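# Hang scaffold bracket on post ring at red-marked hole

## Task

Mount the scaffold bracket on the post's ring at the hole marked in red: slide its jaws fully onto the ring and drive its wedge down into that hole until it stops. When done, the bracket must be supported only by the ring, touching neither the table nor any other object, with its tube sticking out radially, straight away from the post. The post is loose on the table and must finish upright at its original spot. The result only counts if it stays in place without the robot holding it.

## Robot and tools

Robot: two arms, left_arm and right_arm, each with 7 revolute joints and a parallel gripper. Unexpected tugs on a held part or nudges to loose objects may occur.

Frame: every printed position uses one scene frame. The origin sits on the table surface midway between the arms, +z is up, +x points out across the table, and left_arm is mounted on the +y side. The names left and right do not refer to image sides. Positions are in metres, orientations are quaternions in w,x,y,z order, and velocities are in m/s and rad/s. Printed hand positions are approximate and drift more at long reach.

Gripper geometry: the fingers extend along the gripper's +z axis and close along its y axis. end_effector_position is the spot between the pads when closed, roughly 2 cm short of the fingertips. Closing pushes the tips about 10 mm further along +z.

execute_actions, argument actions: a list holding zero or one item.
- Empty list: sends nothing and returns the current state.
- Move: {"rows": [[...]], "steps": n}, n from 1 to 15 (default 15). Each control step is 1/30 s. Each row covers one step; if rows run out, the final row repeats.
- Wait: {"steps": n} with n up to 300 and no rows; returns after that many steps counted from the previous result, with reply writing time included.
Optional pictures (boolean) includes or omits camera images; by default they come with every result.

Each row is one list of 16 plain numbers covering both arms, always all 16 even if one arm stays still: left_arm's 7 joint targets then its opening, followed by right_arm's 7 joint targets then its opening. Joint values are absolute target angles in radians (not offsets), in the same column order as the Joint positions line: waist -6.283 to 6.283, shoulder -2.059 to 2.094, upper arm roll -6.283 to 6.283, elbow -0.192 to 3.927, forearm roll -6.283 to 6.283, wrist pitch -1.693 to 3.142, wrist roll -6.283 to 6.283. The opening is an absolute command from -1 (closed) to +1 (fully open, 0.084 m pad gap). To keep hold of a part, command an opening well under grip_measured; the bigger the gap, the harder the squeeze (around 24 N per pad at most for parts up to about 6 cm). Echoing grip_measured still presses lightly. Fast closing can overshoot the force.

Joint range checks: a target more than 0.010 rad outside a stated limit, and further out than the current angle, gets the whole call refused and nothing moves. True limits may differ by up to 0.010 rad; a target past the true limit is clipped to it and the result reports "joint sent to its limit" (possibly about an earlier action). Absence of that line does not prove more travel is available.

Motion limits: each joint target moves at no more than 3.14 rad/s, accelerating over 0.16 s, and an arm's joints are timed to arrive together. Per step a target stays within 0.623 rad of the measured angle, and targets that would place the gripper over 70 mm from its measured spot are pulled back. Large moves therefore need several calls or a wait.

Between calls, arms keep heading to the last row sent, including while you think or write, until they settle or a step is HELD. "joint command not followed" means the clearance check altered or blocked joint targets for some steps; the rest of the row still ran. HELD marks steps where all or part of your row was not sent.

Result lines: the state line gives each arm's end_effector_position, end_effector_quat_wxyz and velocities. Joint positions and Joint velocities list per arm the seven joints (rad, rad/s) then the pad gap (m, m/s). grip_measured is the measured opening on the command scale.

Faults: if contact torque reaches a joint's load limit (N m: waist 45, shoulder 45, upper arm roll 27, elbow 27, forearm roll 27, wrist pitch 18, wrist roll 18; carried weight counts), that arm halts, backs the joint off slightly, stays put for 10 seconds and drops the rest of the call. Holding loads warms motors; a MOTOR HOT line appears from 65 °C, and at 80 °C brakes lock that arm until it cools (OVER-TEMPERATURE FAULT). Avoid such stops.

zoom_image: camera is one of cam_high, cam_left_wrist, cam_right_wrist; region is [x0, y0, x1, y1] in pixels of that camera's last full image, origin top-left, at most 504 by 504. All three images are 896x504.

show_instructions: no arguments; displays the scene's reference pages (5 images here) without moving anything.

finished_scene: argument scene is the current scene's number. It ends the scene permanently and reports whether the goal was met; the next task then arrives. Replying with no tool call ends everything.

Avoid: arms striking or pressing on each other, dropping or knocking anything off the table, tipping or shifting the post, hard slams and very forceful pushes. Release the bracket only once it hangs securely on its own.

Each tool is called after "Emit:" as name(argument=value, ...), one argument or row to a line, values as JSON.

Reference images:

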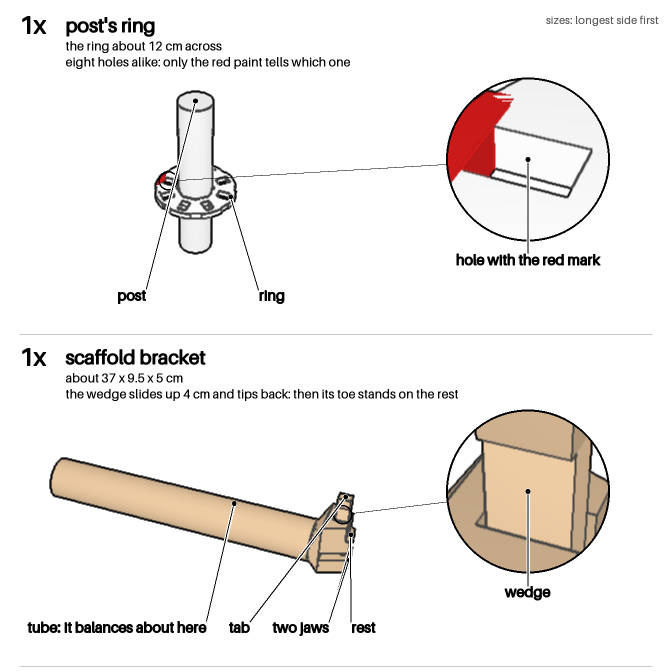

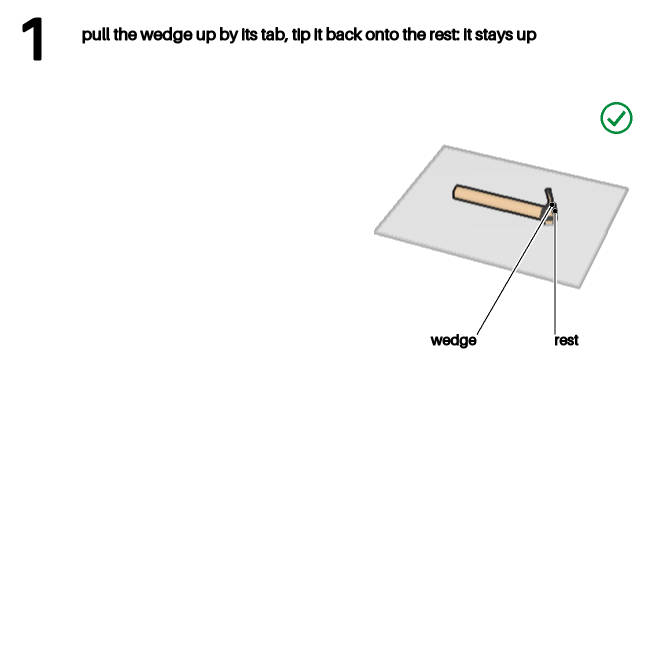

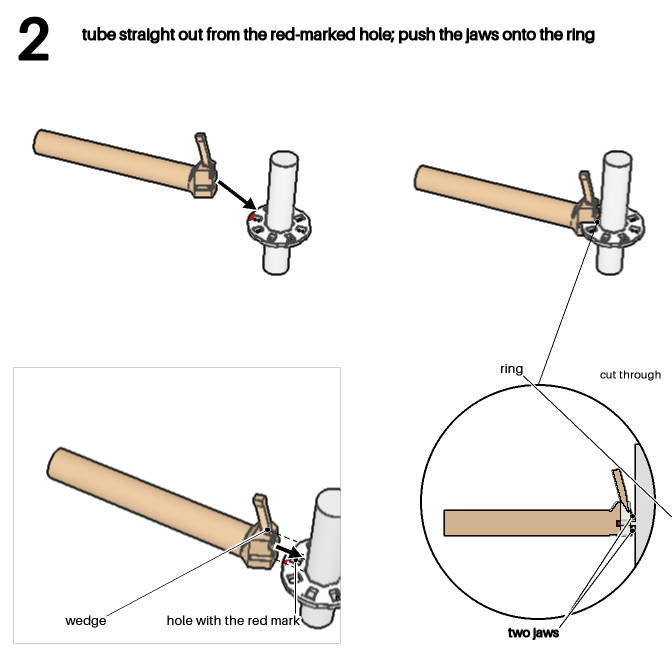

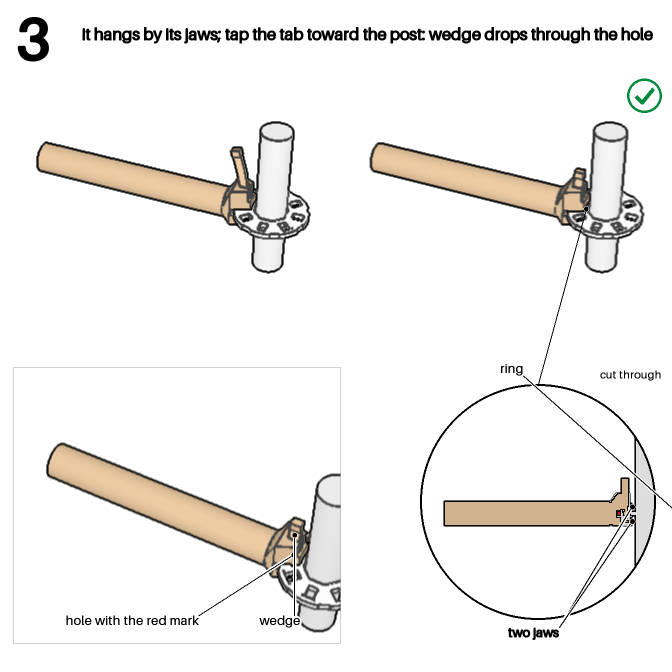

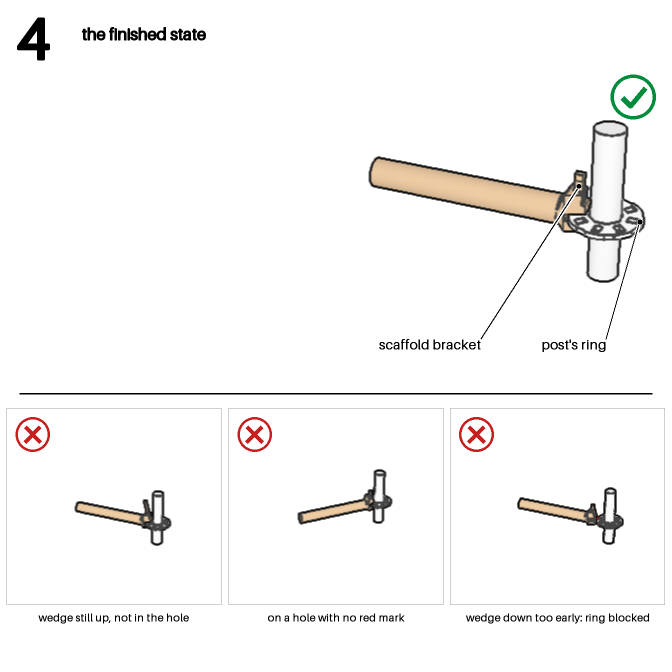

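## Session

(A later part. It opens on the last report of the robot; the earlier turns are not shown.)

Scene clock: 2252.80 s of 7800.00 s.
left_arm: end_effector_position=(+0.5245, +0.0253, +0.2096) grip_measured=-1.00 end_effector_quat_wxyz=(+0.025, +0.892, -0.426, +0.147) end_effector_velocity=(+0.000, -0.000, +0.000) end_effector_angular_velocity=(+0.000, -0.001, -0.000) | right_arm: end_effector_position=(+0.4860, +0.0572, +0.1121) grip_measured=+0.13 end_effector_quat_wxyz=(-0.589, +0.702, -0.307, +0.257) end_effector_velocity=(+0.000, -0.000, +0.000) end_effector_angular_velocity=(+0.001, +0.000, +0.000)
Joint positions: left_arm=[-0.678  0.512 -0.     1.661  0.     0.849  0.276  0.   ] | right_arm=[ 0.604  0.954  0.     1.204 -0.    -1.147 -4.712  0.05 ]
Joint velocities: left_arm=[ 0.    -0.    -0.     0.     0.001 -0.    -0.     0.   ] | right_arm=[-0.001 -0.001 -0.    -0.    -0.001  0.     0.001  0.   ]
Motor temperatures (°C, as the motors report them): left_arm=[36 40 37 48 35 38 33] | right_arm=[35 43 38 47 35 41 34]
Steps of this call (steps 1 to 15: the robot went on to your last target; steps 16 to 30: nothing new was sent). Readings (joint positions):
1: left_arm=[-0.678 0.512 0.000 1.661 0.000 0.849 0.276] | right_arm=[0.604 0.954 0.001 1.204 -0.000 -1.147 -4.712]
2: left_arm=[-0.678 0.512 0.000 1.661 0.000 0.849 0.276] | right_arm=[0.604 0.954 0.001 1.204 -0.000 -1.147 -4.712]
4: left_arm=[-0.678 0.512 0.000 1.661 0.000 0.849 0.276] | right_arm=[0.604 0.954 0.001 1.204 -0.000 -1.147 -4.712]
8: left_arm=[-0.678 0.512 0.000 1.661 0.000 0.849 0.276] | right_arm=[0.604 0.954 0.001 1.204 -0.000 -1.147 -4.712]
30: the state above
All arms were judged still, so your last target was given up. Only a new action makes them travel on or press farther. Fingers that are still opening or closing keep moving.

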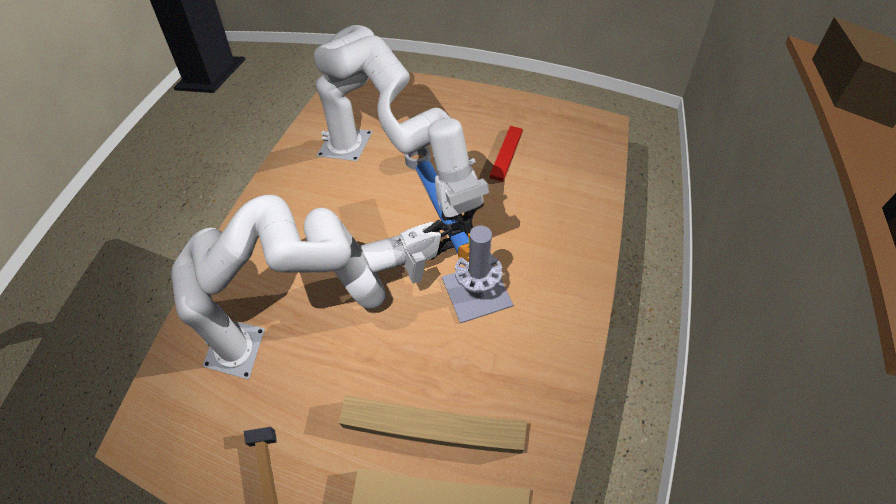

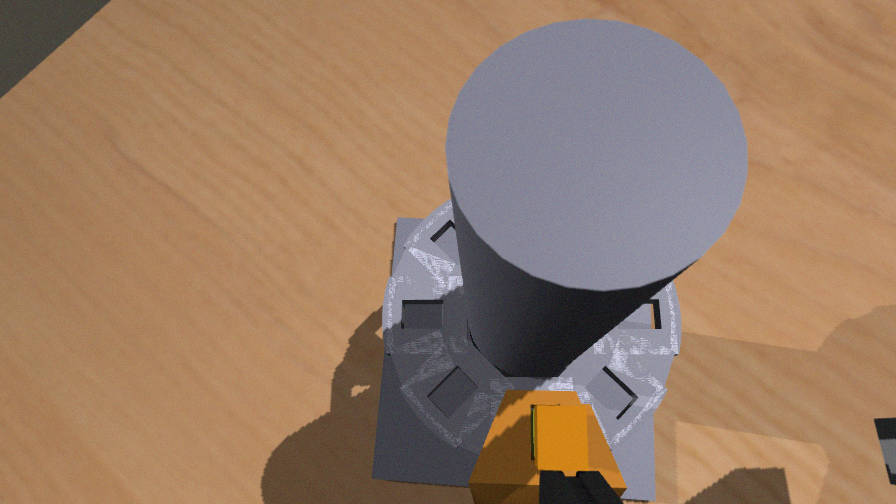

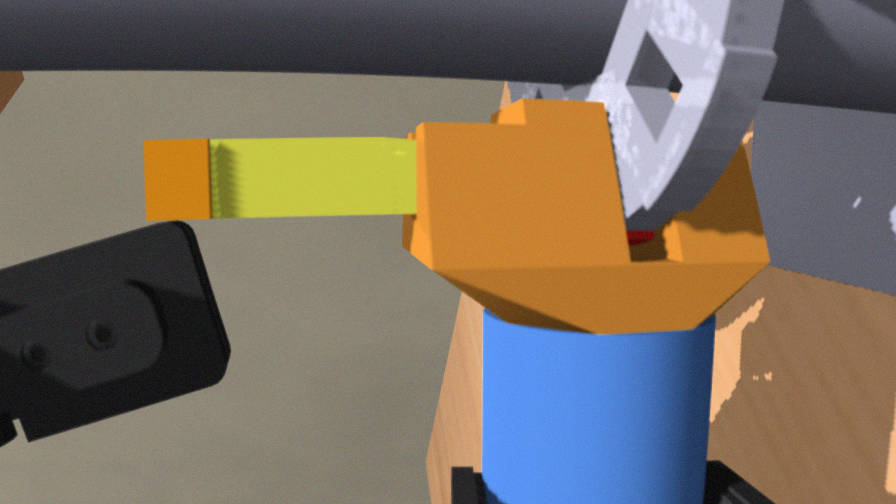

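Emit:
execute_actions(
  actions=[
    {"rows": [[-0.6779,0.5117,0,1.6610,0,0.8493,0.2761,-1,0.6031,0.9543,0,1.2040,0,-1.1502,-4.7124,-0.7],[-0.6779,0.5117,0,1.6610,0,0.8493,0.2761,-1,0.6029,0.9543,0,1.2040,0,-1.1502,-4.7124,-0.7],[-0.6779,0.5117,0,1.6610,0,0.8493,0.2761,-1,0.6027,0.9543,0,1.2040,0,-1.1502,-4.7124,-0.7],[-0.6779,0.5117,0,1.6610,0,0.8493,0.2761,-1,0.6025,0.9543,0,1.2040,0,-1.1502,-4.7124,-0.7],[-0.6779,0.5117,0,1.6610,0,0.8493,0.2761,-1,0.6023,0.9543,0,1.2040,0,-1.1502,-4.7124,-0.7],[-0.6779,0.5117,0,1.6610,0,0.8493,0.2761,-1,0.6021,0.9543,0,1.2040,0,-1.1502,-4.7124,-0.7],[-0.6779,0.5117,0,1.6610,0,0.8493,0.2761,-1,0.6019,0.9543,0,1.2040,0,-1.1502,-4.7124,-0.7]], "steps": 15},
  ],
  pictures=false,
)

Emit:
execute_actions(
  actions=[
    {"steps": 45},
  ],
)

Scene clock: 2265.63 s of 7800.00 s.
left_arm: end_effector_position=(+0.5245, +0.0253, +0.2096) grip_measured=-1.00 end_effector_quat_wxyz=(+0.025, +0.892, -0.426, +0.147) end_effector_velocity=(+0.000, -0.000, +0.000) end_effector_angular_velocity=(-0.000, -0.001, +0.000) | right_arm: end_effector_position=(+0.4865, +0.0565, +0.1121) grip_measured=+0.13 end_effector_quat_wxyz=(-0.589, +0.702, -0.307, +0.258) end_effector_velocity=(+0.000, -0.000, +0.000) end_effector_angular_velocity=(+0.000, -0.000, -0.001)
Joint positions: left_arm=[-0.678  0.512 -0.     1.661  0.     0.849  0.276  0.   ] | right_arm=[ 0.602  0.954  0.001  1.204 -0.    -1.147 -4.712  0.05 ]
Joint velocities: left_arm=[-0.     0.     0.     0.001  0.     0.    -0.     0.   ] | right_arm=[-0. -0. -0.  0.  0. -0.  0. -0.]
Motor temperatures (°C, as the motors report them): left_arm=[36 40 37 48 35 38 33] | right_arm=[35 43 38 47 35 41 34]
Steps of this call (steps 1 to 90: nothing new was sent; then 9.33 s passed at rest; steps 91 to 105: all 15 steps of this action). Readings (joint positions):
91: left_arm=[-0.678 0.512 -0.000 1.661 -0.000 0.849 0.276] | right_arm=[0.603 0.954 -0.000 1.204 0.000 -1.147 -4.712]
92: left_arm=[-0.678 0.512 -0.000 1.661 0.000 0.849 0.276] | right_arm=[0.603 0.954 -0.000 1.204 0.000 -1.147 -4.712]
94: left_arm=[-0.678 0.512 -0.000 1.661 -0.000 0.849 0.276] | right_arm=[0.603 0.954 0.000 1.204 -0.000 -1.147 -4.712]
98: left_arm=[-0.678 0.512 -0.000 1.661 0.000 0.849 0.276] | right_arm=[0.603 0.954 0.000 1.204 -0.000 -1.147 -4.712]
105: the state above

Scene clock: 2267.13 s of 7800.00 s.
left_arm: end_effector_position=(+0.5245, +0.0253, +0.2096) grip_measured=-1.00 end_effector_quat_wxyz=(+0.025, +0.892, -0.426, +0.147) end_effector_velocity=(-0.000, -0.000, -0.000) end_effector_angular_velocity=(+0.000, +0.001, +0.000) | right_arm: end_effector_position=(+0.4868, +0.0562, +0.1121) grip_measured=+0.13 end_effector_quat_wxyz=(-0.589, +0.702, -0.308, +0.258) end_effector_velocity=(+0.000, -0.000, -0.000) end_effector_angular_velocity=(+0.000, +0.000, -0.001)
Joint positions: left_arm=[-0.678  0.512 -0.     1.661  0.     0.849  0.276  0.   ] | right_arm=[ 0.602  0.954  0.     1.204 -0.    -1.147 -4.712  0.05 ]
Joint velocities: left_arm=[ 0.    -0.    -0.    -0.001 -0.     0.    -0.     0.   ] | right_arm=[-0.     0.    -0.001  0.     0.     0.     0.001  0.   ]
Motor temperatures (°C, as the motors report them): left_arm=[36 40 37 48 35 38 33] | right_arm=[35 43 38 47 35 41 34]
Steps of this call (steps 1 to 15: the robot went on to your last target; steps 16 to 45: nothing new was sent). Readings (joint positions):
1: left_arm=[-0.678 0.512 -0.000 1.661 -0.000 0.849 0.276] | right_arm=[0.602 0.954 0.001 1.204 -0.000 -1.147 -4.712]
2: left_arm=[-0.678 0.512 -0.000 1.661 -0.000 0.849 0.276] | right_arm=[0.602 0.954 0.001 1.204 -0.000 -1.147 -4.712]
4: left_arm=[-0.678 0.512 -0.000 1.661 -0.000 0.849 0.276] | right_arm=[0.602 0.954 0.001 1.204 -0.000 -1.147 -4.712]
8: left_arm=[-0.678 0.512 -0.000 1.661 0.000 0.849 0.276] | right_arm=[0.602 0.954 0.000 1.204 -0.000 -1.147 -4.712]
45: the state above
All arms were judged still, so your last target was given up. Only a new action makes them travel on or press farther. Fingers that are still opening or closing keep moving.

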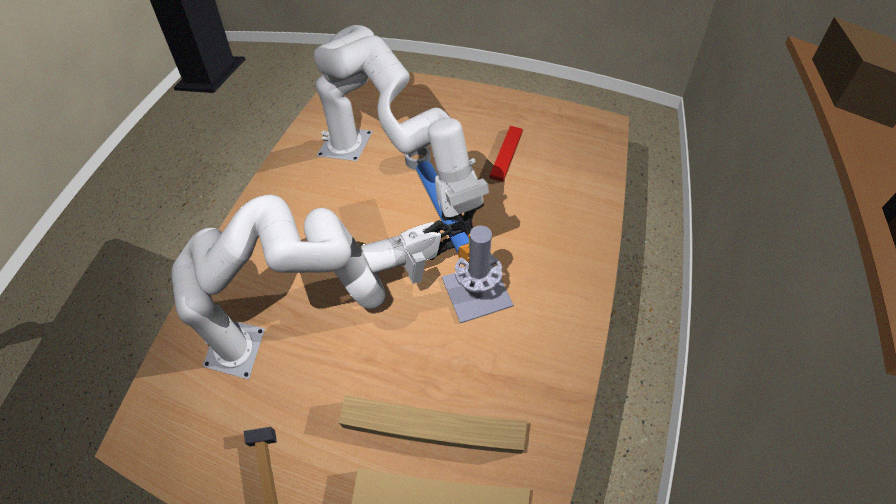

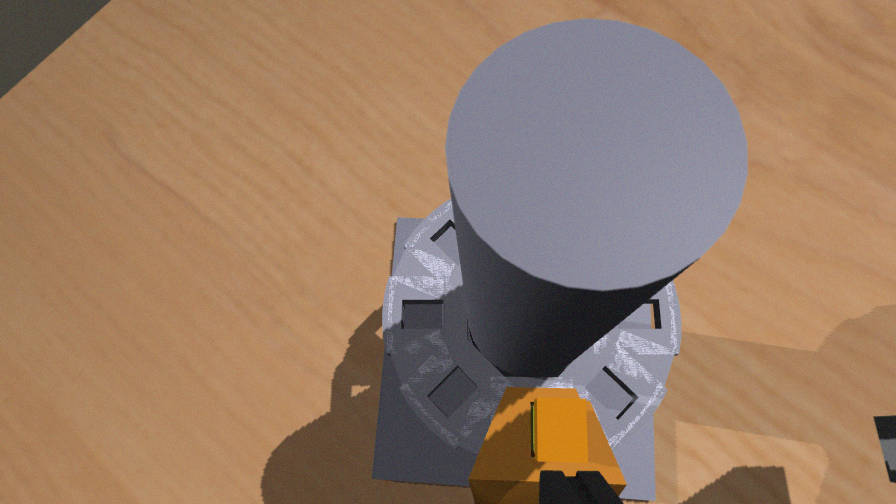

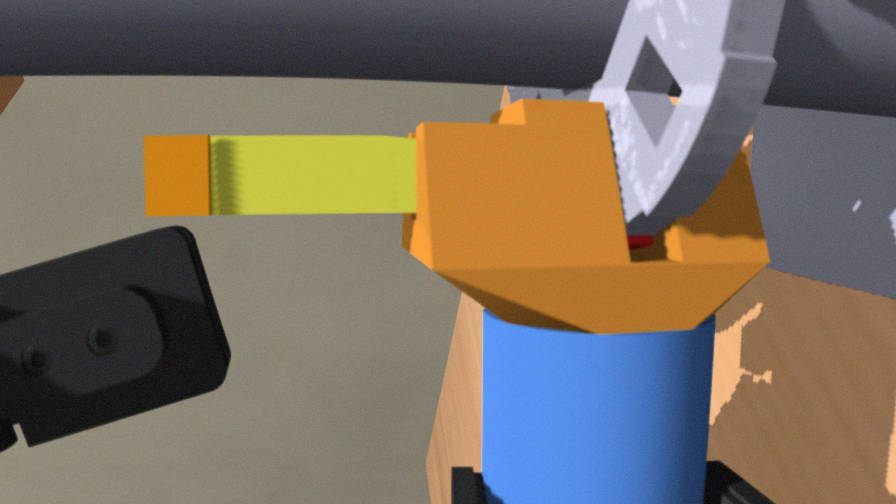

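Emit:
zoom_image(
  camera="cam_left_wrist",
  region=[380, 280, 700, 504],
)

Region (380, 280, 700, 504) of cam_left_wrist's 896x504 image, scaled by 1.575, with more detail than that image has; it fills the top 353 rows of this view, and the rest is white.

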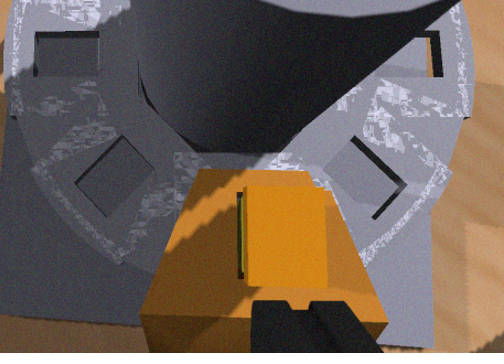

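Emit:
execute_actions(
  actions=[
    {"rows": [[-0.6779,0.5117,0,1.6610,0,0.8493,0.2761,-1,0.6021,0.9540,0,1.2032,0,-1.1507,-4.7124,-0.7],[-0.6779,0.5117,0,1.6610,0,0.8493,0.2761,-1,0.6021,0.9537,0,1.2024,0,-1.1512,-4.7124,-0.7],[-0.6779,0.5117,0,1.6610,0,0.8493,0.2761,-1,0.6021,0.9534,0,1.2016,0,-1.1518,-4.7124,-0.7],[-0.6779,0.5117,0,1.6610,0,0.8493,0.2761,-1,0.6021,0.9531,0,1.2008,0,-1.1523,-4.7124,-0.7],[-0.6779,0.5117,0,1.6610,0,0.8493,0.2761,-1,0.6021,0.9528,0,1.2000,0,-1.1528,-4.7124,-0.7],[-0.6779,0.5117,0,1.6610,0,0.8493,0.2761,-1,0.6021,0.9526,0,1.1991,0,-1.1533,-4.7124,-0.7],[-0.6779,0.5117,0,1.6610,0,0.8493,0.2761,-1,0.6021,0.9523,0,1.1983,0,-1.1538,-4.7124,-0.7],[-0.6779,0.5117,0,1.6610,0,0.8493,0.2761,-1,0.6021,0.9520,0,1.1975,0,-1.1544,-4.7124,-0.7],[-0.6779,0.5117,0,1.6610,0,0.8493,0.2761,-1,0.6021,0.9517,0,1.1967,0,-1.1549,-4.7124,-0.7],[-0.6779,0.5117,0,1.6610,0,0.8493,0.2761,-1,0.6021,0.9514,0,1.1959,0,-1.1554,-4.7124,-0.7]], "steps": 15},
  ],
  pictures=false,
)

Emit:
execute_actions(
  actions=[
    {"steps": 30},
  ],
)

Scene clock: 2331.07 s of 7800.00 s.
left_arm: end_effector_position=(+0.5245, +0.0253, +0.2096) grip_measured=-1.00 end_effector_quat_wxyz=(+0.025, +0.892, -0.426, +0.147) end_effector_velocity=(+0.000, +0.000, +0.000) end_effector_angular_velocity=(-0.000, -0.001, +0.000) | right_arm: end_effector_position=(+0.4867, +0.0538, +0.1122) grip_measured=+0.13 end_effector_quat_wxyz=(-0.588, +0.701, -0.308, +0.259) end_effector_velocity=(-0.001, -0.000, +0.001) end_effector_angular_velocity=(-0.000, -0.001, -0.000)
Joint positions: left_arm=[-0.678  0.512  0.     1.661 -0.     0.849  0.276  0.   ] | right_arm=[ 0.601  0.951 -0.001  1.197  0.001 -1.151 -4.712  0.05 ]
Joint velocities: left_arm=[ 0.     0.     0.001  0.     0.    -0.    -0.     0.   ] | right_arm=[-0.    -0.002  0.001 -0.004  0.001 -0.003 -0.003 -0.   ]
Motor temperatures (°C, as the motors report them): left_arm=[36 40 37 48 35 38 33] | right_arm=[35 43 38 48 35 42 34]
Steps of this call (steps 1 to 90: nothing new was sent; then 60.43 s passed at rest; steps 91 to 105: all 15 steps of this action). Readings (joint positions):
91: left_arm=[-0.678 0.512 0.000 1.661 -0.000 0.849 0.276] | right_arm=[0.602 0.954 0.000 1.204 -0.000 -1.147 -4.712]
92: left_arm=[-0.678 0.512 -0.000 1.661 -0.000 0.849 0.276] | right_arm=[0.602 0.954 0.000 1.204 -0.000 -1.147 -4.712]
94: left_arm=[-0.678 0.512 0.000 1.661 -0.000 0.849 0.276] | right_arm=[0.602 0.954 -0.001 1.203 0.000 -1.147 -4.712]
98: left_arm=[-0.678 0.512 0.000 1.661 -0.000 0.849 0.276] | right_arm=[0.601 0.953 -0.002 1.200 0.001 -1.149 -4.712]
105: the state above

Scene clock: 2332.07 s of 7800.00 s.
left_arm: end_effector_position=(+0.5245, +0.0253, +0.2096) grip_measured=-1.00 end_effector_quat_wxyz=(+0.025, +0.892, -0.426, +0.147) end_effector_velocity=(+0.000, -0.000, +0.001) end_effector_angular_velocity=(-0.001, -0.001, +0.001) | right_arm: end_effector_position=(+0.4860, +0.0541, +0.1122) grip_measured=+0.13 end_effector_quat_wxyz=(-0.589, +0.701, -0.308, +0.259) end_effector_velocity=(-0.000, +0.000, -0.000) end_effector_angular_velocity=(+0.000, +0.001, +0.001)
Joint positions: left_arm=[-0.678  0.512 -0.     1.661 -0.     0.849  0.276  0.   ] | right_arm=[ 0.602  0.951 -0.001  1.196  0.    -1.152 -4.712  0.05 ]
Joint velocities: left_arm=[-0.    -0.     0.     0.001 -0.    -0.    -0.001  0.   ] | right_arm=[-0.     0.001 -0.    -0.    -0.001 -0.     0.001 -0.   ]
Motor temperatures (°C, as the motors report them): left_arm=[36 40 37 48 35 38 33] | right_arm=[35 43 38 48 35 42 34]
Steps of this call (steps 1 to 15: the robot went on to your last target; steps 16 to 30: nothing new was sent). Readings (joint positions):
1: left_arm=[-0.678 0.512 0.000 1.661 -0.000 0.849 0.276] | right_arm=[0.601 0.951 -0.001 1.197 0.001 -1.151 -4.712]
2: left_arm=[-0.678 0.512 -0.000 1.661 0.000 0.849 0.276] | right_arm=[0.601 0.951 -0.001 1.196 0.001 -1.152 -4.712]
4: left_arm=[-0.678 0.512 -0.000 1.661 0.000 0.849 0.276] | right_arm=[0.601 0.951 -0.001 1.196 0.001 -1.152 -4.712]
8: left_arm=[-0.678 0.512 0.000 1.661 0.000 0.849 0.276] | right_arm=[0.601 0.951 -0.001 1.196 0.001 -1.152 -4.712]
30: the state above
All arms were judged still, so your last target was given up. Only a new action makes them travel on or press farther. Fingers that are still opening or closing keep moving.

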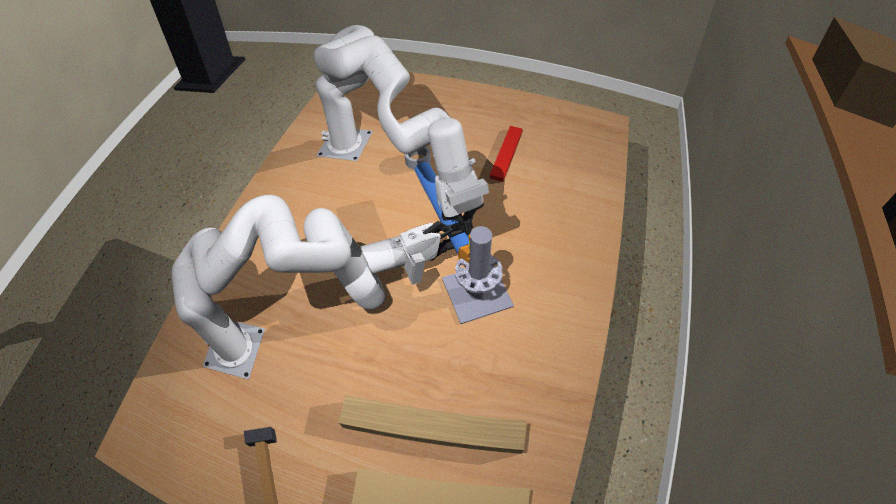

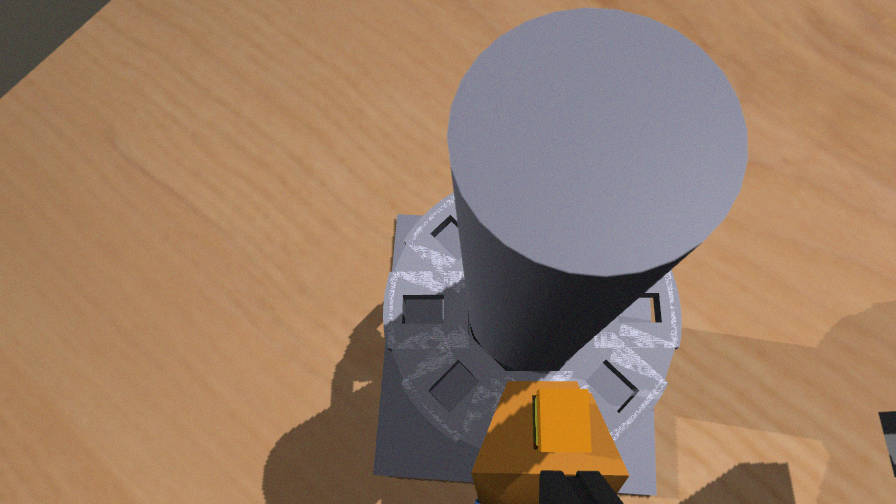

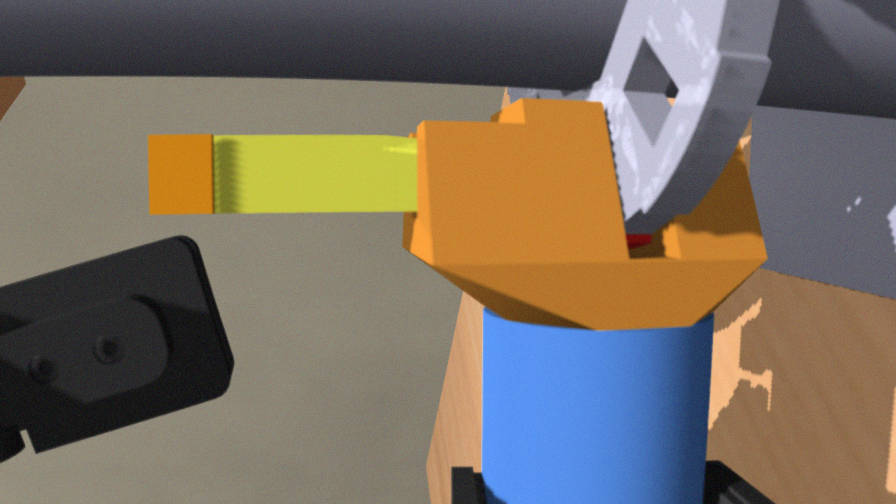

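Emit:
execute_actions(
  actions=[
    {"rows": [[-0.6779,0.5110,0,1.6628,0,0.8518,0.2761,-1,0.6025,0.9514,0,1.1959,0,-1.1554,-4.7124,-0.7],[-0.6779,0.5095,0,1.6663,0,0.8568,0.2761,-1,0.6025,0.9514,0,1.1959,0,-1.1554,-4.7124,-0.7],[-0.6779,0.5073,0,1.6715,0,0.8643,0.2761,-1,0.6025,0.9514,0,1.1959,0,-1.1554,-4.7124,-0.7],[-0.6779,0.5050,0,1.6768,0,0.8717,0.2761,-1,0.6025,0.9514,0,1.1959,0,-1.1554,-4.7124,-0.7],[-0.6779,0.5028,0,1.6821,0,0.8792,0.2761,-1,0.6025,0.9514,0,1.1959,0,-1.1554,-4.7124,-0.7],[-0.6779,0.5010,0,1.6865,0,0.8855,0.2761,-1,0.6025,0.9514,0,1.1959,0,-1.1554,-4.7124,-0.7],[-0.6782,0.5036,0,1.6906,0,0.8870,0.2758,-1,0.6025,0.9514,0,1.1959,0,-1.1554,-4.7124,-0.7],[-0.6787,0.5089,0,1.6988,0,0.8899,0.2753,-1,0.6025,0.9514,0,1.1959,0,-1.1554,-4.7124,-0.7],[-0.6796,0.5168,0,1.7111,0,0.8943,0.2744,-1,0.6025,0.9514,0,1.1959,0,-1.1554,-4.7124,-0.7],[-0.6804,0.5247,0,1.7234,0,0.8987,0.2736,-1,0.6025,0.9514,0,1.1959,0,-1.1554,-4.7124,-0.7],[-0.6813,0.5326,0,1.7357,0,0.9031,0.2727,-1,0.6025,0.9514,0,1.1959,0,-1.1554,-4.7124,-0.7],[-0.6821,0.5405,0,1.7480,0,0.9075,0.2719,-1,0.6025,0.9514,0,1.1959,0,-1.1554,-4.7124,-0.7],[-0.6828,0.5474,0,1.7587,0,0.9113,0.2712,-1,0.6025,0.9514,0,1.1959,0,-1.1554,-4.7124,-0.7],[-0.6833,0.5516,0,1.7652,0,0.9136,0.2707,-1,0.6025,0.9514,0,1.1959,0,-1.1554,-4.7124,-0.7],[-0.6835,0.5537,0,1.7685,0,0.9148,0.2705,-1,0.6025,0.9514,0,1.1959,0,-1.1554,-4.7124,-0.7]], "steps": 15},
  ],
  pictures=false,
)

Emit:
execute_actions(
  actions=[
    {"steps": 12},
  ],
)

Scene clock: 2370.90 s of 7800.00 s.
left_arm: end_effector_position=(+0.5304, +0.0176, +0.2234) grip_measured=-1.00 end_effector_quat_wxyz=(+0.026, +0.892, -0.426, +0.147) end_effector_velocity=(+0.024, -0.039, -0.009) end_effector_angular_velocity=(+0.003, +0.018, -0.008) | right_arm: end_effector_position=(+0.4854, +0.0548, +0.1122) grip_measured=+0.13 end_effector_quat_wxyz=(-0.589, +0.701, -0.308, +0.258) end_effector_velocity=(-0.001, +0.000, -0.001) end_effector_angular_velocity=(+0.001, +0.003, +0.000)
Joint positions: left_arm=[-0.682  0.539 -0.     1.743 -0.     0.905  0.272  0.   ] | right_arm=[ 0.602  0.951 -0.     1.196  0.    -1.153 -4.712  0.05 ]
Joint velocities: left_arm=[-0.022  0.186 -0.004  0.272 -0.     0.102 -0.018  0.   ] | right_arm=[ 0.     0.001  0.    -0.    -0.     0.     0.003 -0.   ]
Motor temperatures (°C, as the motors report them): left_arm=[36 40 37 48 35 38 33] | right_arm=[35 43 38 48 35 42 34]
Steps of this call (steps 1 to 90: nothing new was sent; then 35.33 s passed at rest; steps 91 to 105: all 15 steps of this action). Readings (joint positions):
91: left_arm=[-0.678 0.512 -0.000 1.661 0.000 0.849 0.276] | right_arm=[0.602 0.951 -0.000 1.196 0.000 -1.153 -4.712]
92: left_arm=[-0.678 0.512 0.000 1.661 -0.000 0.850 0.276] | right_arm=[0.602 0.951 -0.000 1.196 0.000 -1.153 -4.712]
94: left_arm=[-0.678 0.511 0.000 1.665 -0.000 0.856 0.276] | right_arm=[0.602 0.951 -0.000 1.196 0.000 -1.153 -4.712]
98: left_arm=[-0.678 0.504 0.000 1.682 0.000 0.877 0.276] | right_arm=[0.602 0.951 -0.000 1.196 0.000 -1.153 -4.712]
105: the state above

Scene clock: 2371.30 s of 7800.00 s.
left_arm: end_effector_position=(+0.5331, +0.0145, +0.2241) grip_measured=-1.00 end_effector_quat_wxyz=(+0.026, +0.892, -0.426, +0.147) end_effector_velocity=(+0.000, -0.001, -0.000) end_effector_angular_velocity=(+0.000, +0.000, +0.000) | right_arm: end_effector_position=(+0.4847, +0.0555, +0.1122) grip_measured=+0.13 end_effector_quat_wxyz=(-0.589, +0.701, -0.307, +0.258) end_effector_velocity=(+0.000, -0.000, -0.000) end_effector_angular_velocity=(+0.000, -0.000, -0.000)
Joint positions: left_arm=[-0.683  0.553  0.     1.768  0.     0.915  0.271  0.   ] | right_arm=[ 0.603  0.951  0.001  1.196 -0.    -1.153 -4.712  0.05 ]
Joint velocities: left_arm=[-0.     0.002 -0.001  0.003  0.     0.001 -0.001  0.   ] | right_arm=[ 0.001  0.001 -0.001  0.001 -0.     0.     0.001  0.   ]
Motor temperatures (°C, as the motors report them): left_arm=[36 40 37 48 35 38 33] | right_arm=[35 43 38 48 35 42 34]
Steps of this call (steps 1 to 12: the robot went on to your last target). Readings (joint positions):
1: left_arm=[-0.683 0.544 -0.000 1.751 -0.000 0.908 0.272] | right_arm=[0.602 0.951 -0.000 1.196 0.000 -1.153 -4.712]
2: left_arm=[-0.683 0.548 -0.000 1.757 -0.000 0.910 0.271] | right_arm=[0.602 0.951 -0.000 1.196 0.000 -1.153 -4.712]
4: left_arm=[-0.683 0.551 -0.000 1.763 -0.000 0.913 0.271] | right_arm=[0.603 0.951 0.000 1.196 -0.000 -1.153 -4.712]
8: left_arm=[-0.683 0.553 0.000 1.767 0.000 0.914 0.271] | right_arm=[0.603 0.951 0.001 1.196 -0.000 -1.153 -4.712]
12: the state above

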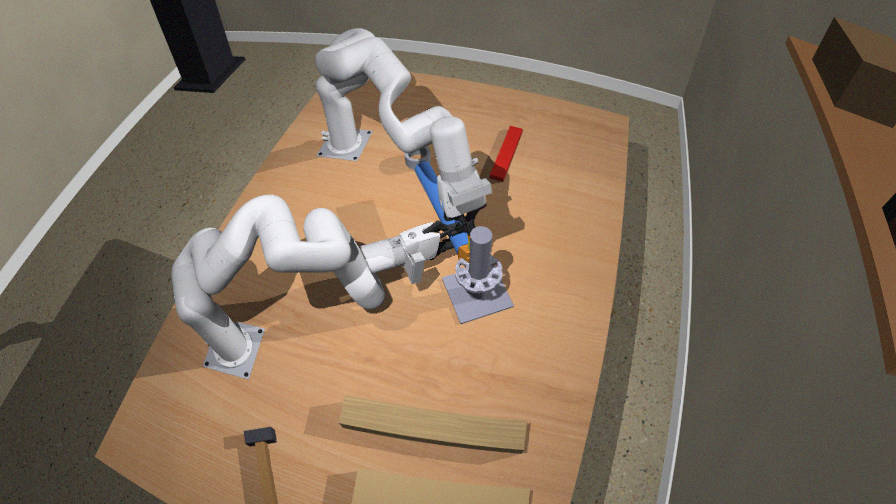

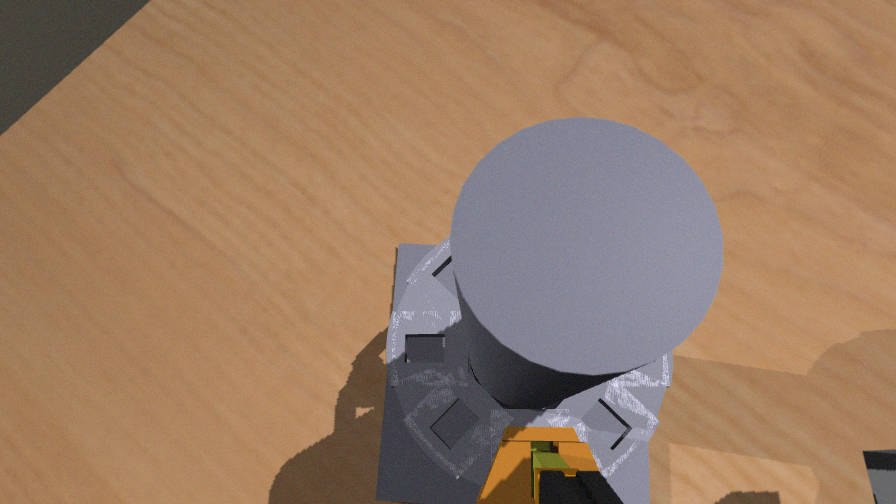

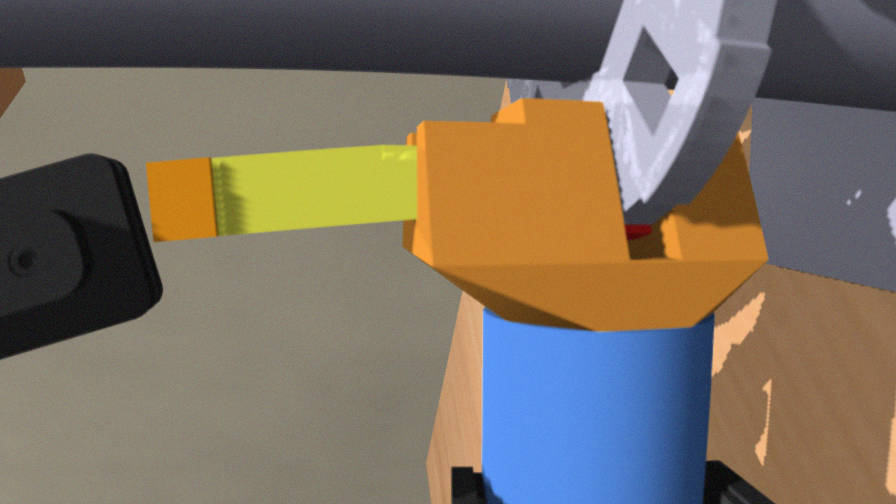

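Emit:
zoom_image(
  camera="cam_left_wrist",
  region=[400, 320, 680, 504],
)

Region (400, 320, 680, 504) of cam_left_wrist's 896x504 image, scaled by 1.800, with more detail than that image has; it fills the top 331 rows of this view, and the rest is white.

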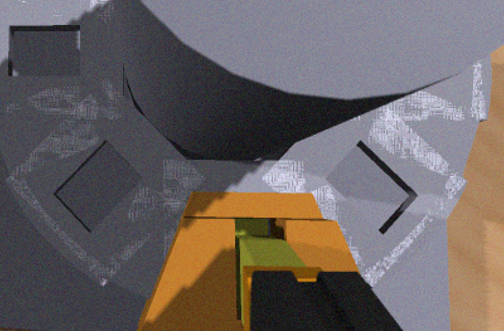

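Emit:
execute_actions(
  actions=[
    {"rows": [[-0.6835,0.5537,0,1.7685,0,0.9148,0.2705,-1,0.6025,0.9518,0,1.1969,0,-1.1548,-4.7124,-0.7],[-0.6835,0.5537,0,1.7685,0,0.9148,0.2705,-1,0.6025,0.9521,0,1.1979,0,-1.1541,-4.7124,-0.7],[-0.6835,0.5537,0,1.7685,0,0.9148,0.2705,-1,0.6025,0.9525,0,1.1989,0,-1.1535,-4.7124,-0.7],[-0.6835,0.5537,0,1.7685,0,0.9148,0.2705,-1,0.6025,0.9529,0,1.2000,0,-1.1528,-4.7124,-0.7],[-0.6835,0.5537,0,1.7685,0,0.9148,0.2705,-1,0.6025,0.9532,0,1.2010,0,-1.1522,-4.7124,-0.7],[-0.6835,0.5537,0,1.7685,0,0.9148,0.2705,-1,0.6025,0.9536,0,1.2020,0,-1.1515,-4.7124,-0.7],[-0.6835,0.5537,0,1.7685,0,0.9148,0.2705,-1,0.6025,0.9540,0,1.2030,0,-1.1509,-4.7124,-0.7],[-0.6835,0.5537,0,1.7685,0,0.9148,0.2705,-1,0.6025,0.9543,0,1.2040,0,-1.1502,-4.7124,-0.7],[-0.6835,0.5537,0,1.7685,0,0.9148,0.2705,-1,0.6025,0.9547,0,1.2050,0,-1.1496,-4.7124,-0.7],[-0.6835,0.5537,0,1.7685,0,0.9148,0.2705,-1,0.6025,0.9550,0,1.2060,0,-1.1489,-4.7124,-0.7],[-0.6835,0.5537,0,1.7685,0,0.9148,0.2705,-1,0.6025,0.9554,0,1.2071,0,-1.1483,-4.7124,-0.7],[-0.6835,0.5537,0,1.7685,0,0.9148,0.2705,-1,0.6025,0.9558,0,1.2081,0,-1.1476,-4.7124,-0.7],[-0.6835,0.5537,0,1.7685,0,0.9148,0.2705,-1,0.6025,0.9561,0,1.2091,0,-1.1470,-4.7124,-0.7],[-0.6835,0.5537,0,1.7685,0,0.9148,0.2705,-1,0.6025,0.9565,0,1.2101,0,-1.1463,-4.7124,-0.7]], "steps": 15},
  ],
  pictures=false,
)

Emit:
execute_actions(
  actions=[
    {"steps": 30},
  ],
)

Scene clock: 2456.73 s of 7800.00 s.
left_arm: end_effector_position=(+0.5331, +0.0144, +0.2241) grip_measured=-1.00 end_effector_quat_wxyz=(+0.026, +0.892, -0.426, +0.147) end_effector_velocity=(+0.000, +0.000, -0.000) end_effector_angular_velocity=(+0.001, +0.000, -0.000) | right_arm: end_effector_position=(+0.4876, +0.0564, +0.1120) grip_measured=+0.13 end_effector_quat_wxyz=(-0.589, +0.701, -0.308, +0.259) end_effector_velocity=(+0.008, +0.002, +0.000) end_effector_angular_velocity=(-0.002, -0.002, -0.005)
Joint positions: left_arm=[-0.683  0.554  0.     1.768  0.     0.915  0.271  0.   ] | right_arm=[ 0.602  0.956 -0.     1.207  0.    -1.145 -4.712  0.05 ]
Joint velocities: left_arm=[ 0.    -0.    -0.    -0.001  0.    -0.     0.001  0.   ] | right_arm=[-0.003  0.011 -0.003  0.028  0.001  0.017 -0.001 -0.   ]
Motor temperatures (°C, as the motors report them): left_arm=[36 41 37 48 35 38 33] | right_arm=[35 44 38 48 35 42 34]
Steps of this call (steps 1 to 30: the robot went on to your last target; steps 31 to 90: nothing new was sent; then 81.93 s passed at rest; steps 91 to 105: all 15 steps of this action). Readings (joint positions):
91: left_arm=[-0.683 0.554 -0.000 1.768 0.000 0.915 0.270] | right_arm=[0.603 0.951 0.000 1.196 -0.000 -1.152 -4.712]
92: left_arm=[-0.684 0.554 -0.000 1.768 0.000 0.915 0.270] | right_arm=[0.603 0.951 0.000 1.196 -0.000 -1.152 -4.712]
94: left_arm=[-0.684 0.554 -0.000 1.768 0.000 0.915 0.270] | right_arm=[0.603 0.952 0.000 1.197 -0.000 -1.152 -4.712]
98: left_arm=[-0.683 0.554 0.000 1.769 0.000 0.915 0.271] | right_arm=[0.602 0.953 -0.000 1.201 0.000 -1.150 -4.712]
105: the state above

Scene clock: 2457.73 s of 7800.00 s.
left_arm: end_effector_position=(+0.5331, +0.0144, +0.2241) grip_measured=-1.00 end_effector_quat_wxyz=(+0.026, +0.892, -0.426, +0.147) end_effector_velocity=(-0.000, -0.000, -0.000) end_effector_angular_velocity=(+0.001, +0.000, -0.001) | right_arm: end_effector_position=(+0.4882, +0.0569, +0.1122) grip_measured=+0.13 end_effector_quat_wxyz=(-0.589, +0.701, -0.308, +0.259) end_effector_velocity=(+0.001, -0.001, +0.000) end_effector_angular_velocity=(-0.001, -0.001, -0.002)
Joint positions: left_arm=[-0.683  0.554  0.     1.768  0.     0.915  0.271  0.   ] | right_arm=[ 0.602  0.957 -0.     1.21   0.    -1.144 -4.712  0.05 ]
Joint velocities: left_arm=[-0.001 -0.    -0.    -0.001  0.     0.     0.001  0.   ] | right_arm=[-0.001 -0.     0.     0.     0.001 -0.    -0.002 -0.   ]
Motor temperatures (°C, as the motors report them): left_arm=[36 41 37 48 35 38 33] | right_arm=[35 44 38 48 35 42 34]
Steps of this call (steps 1 to 15: the robot went on to your last target; steps 16 to 30: nothing new was sent). Readings (joint positions):
1: left_arm=[-0.684 0.554 -0.000 1.769 0.000 0.915 0.270] | right_arm=[0.602 0.956 -0.001 1.208 0.000 -1.145 -4.712]
2: left_arm=[-0.683 0.554 0.000 1.768 -0.000 0.915 0.271] | right_arm=[0.602 0.956 -0.001 1.209 0.000 -1.145 -4.712]
4: left_arm=[-0.683 0.554 -0.000 1.768 0.000 0.915 0.270] | right_arm=[0.602 0.957 -0.001 1.209 0.000 -1.144 -4.712]
8: left_arm=[-0.683 0.554 -0.000 1.769 -0.000 0.915 0.270] | right_arm=[0.602 0.957 -0.001 1.210 0.000 -1.144 -4.712]
30: the state above
All arms were judged still, so your last target was given up. Only a new action makes them travel on or press farther. Fingers that are still opening or closing keep moving.

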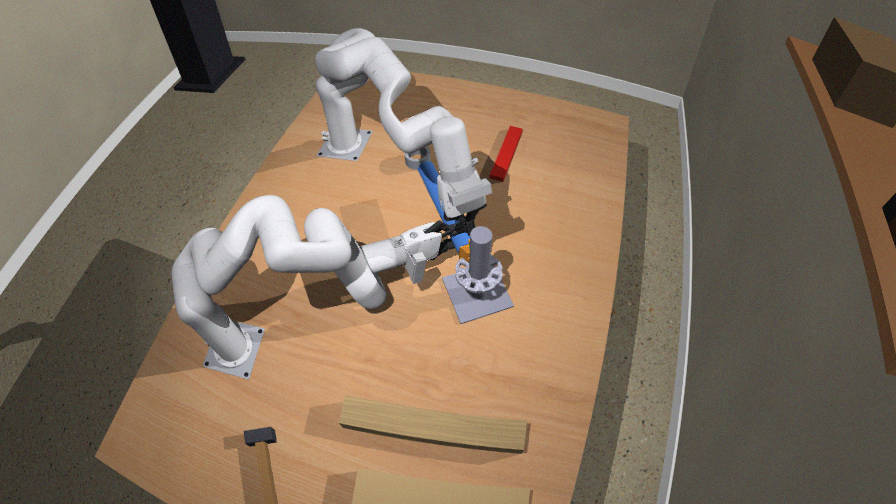

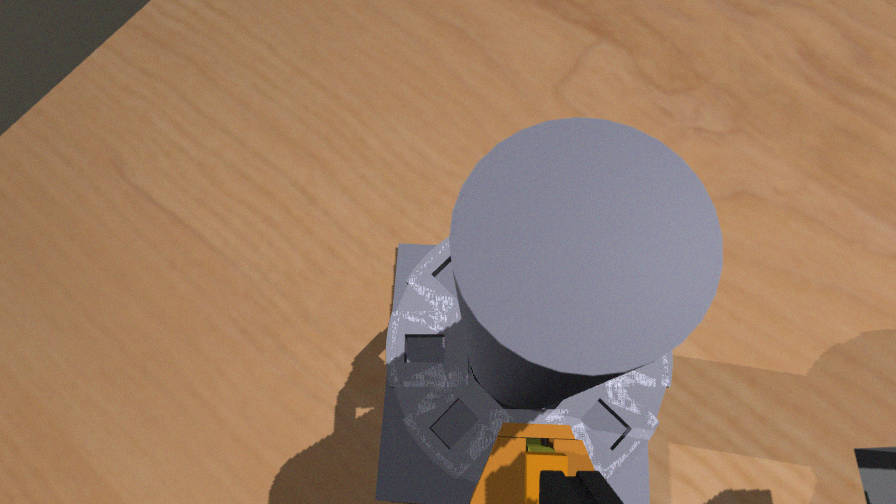

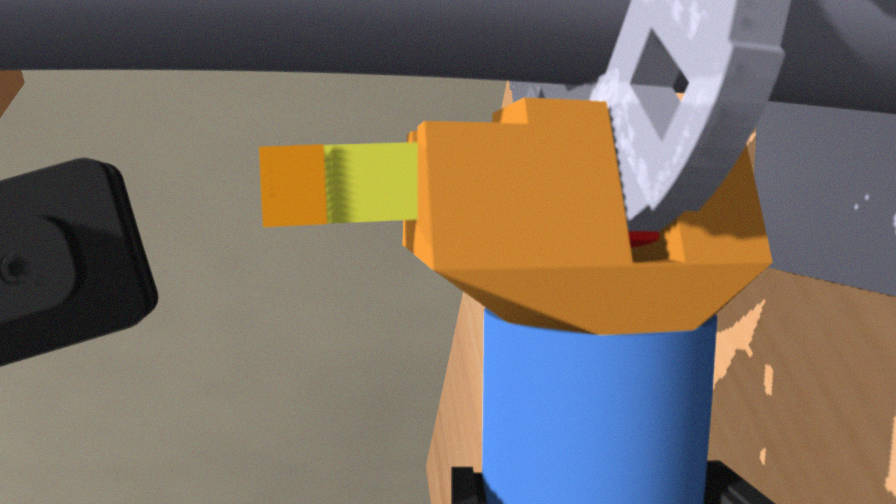

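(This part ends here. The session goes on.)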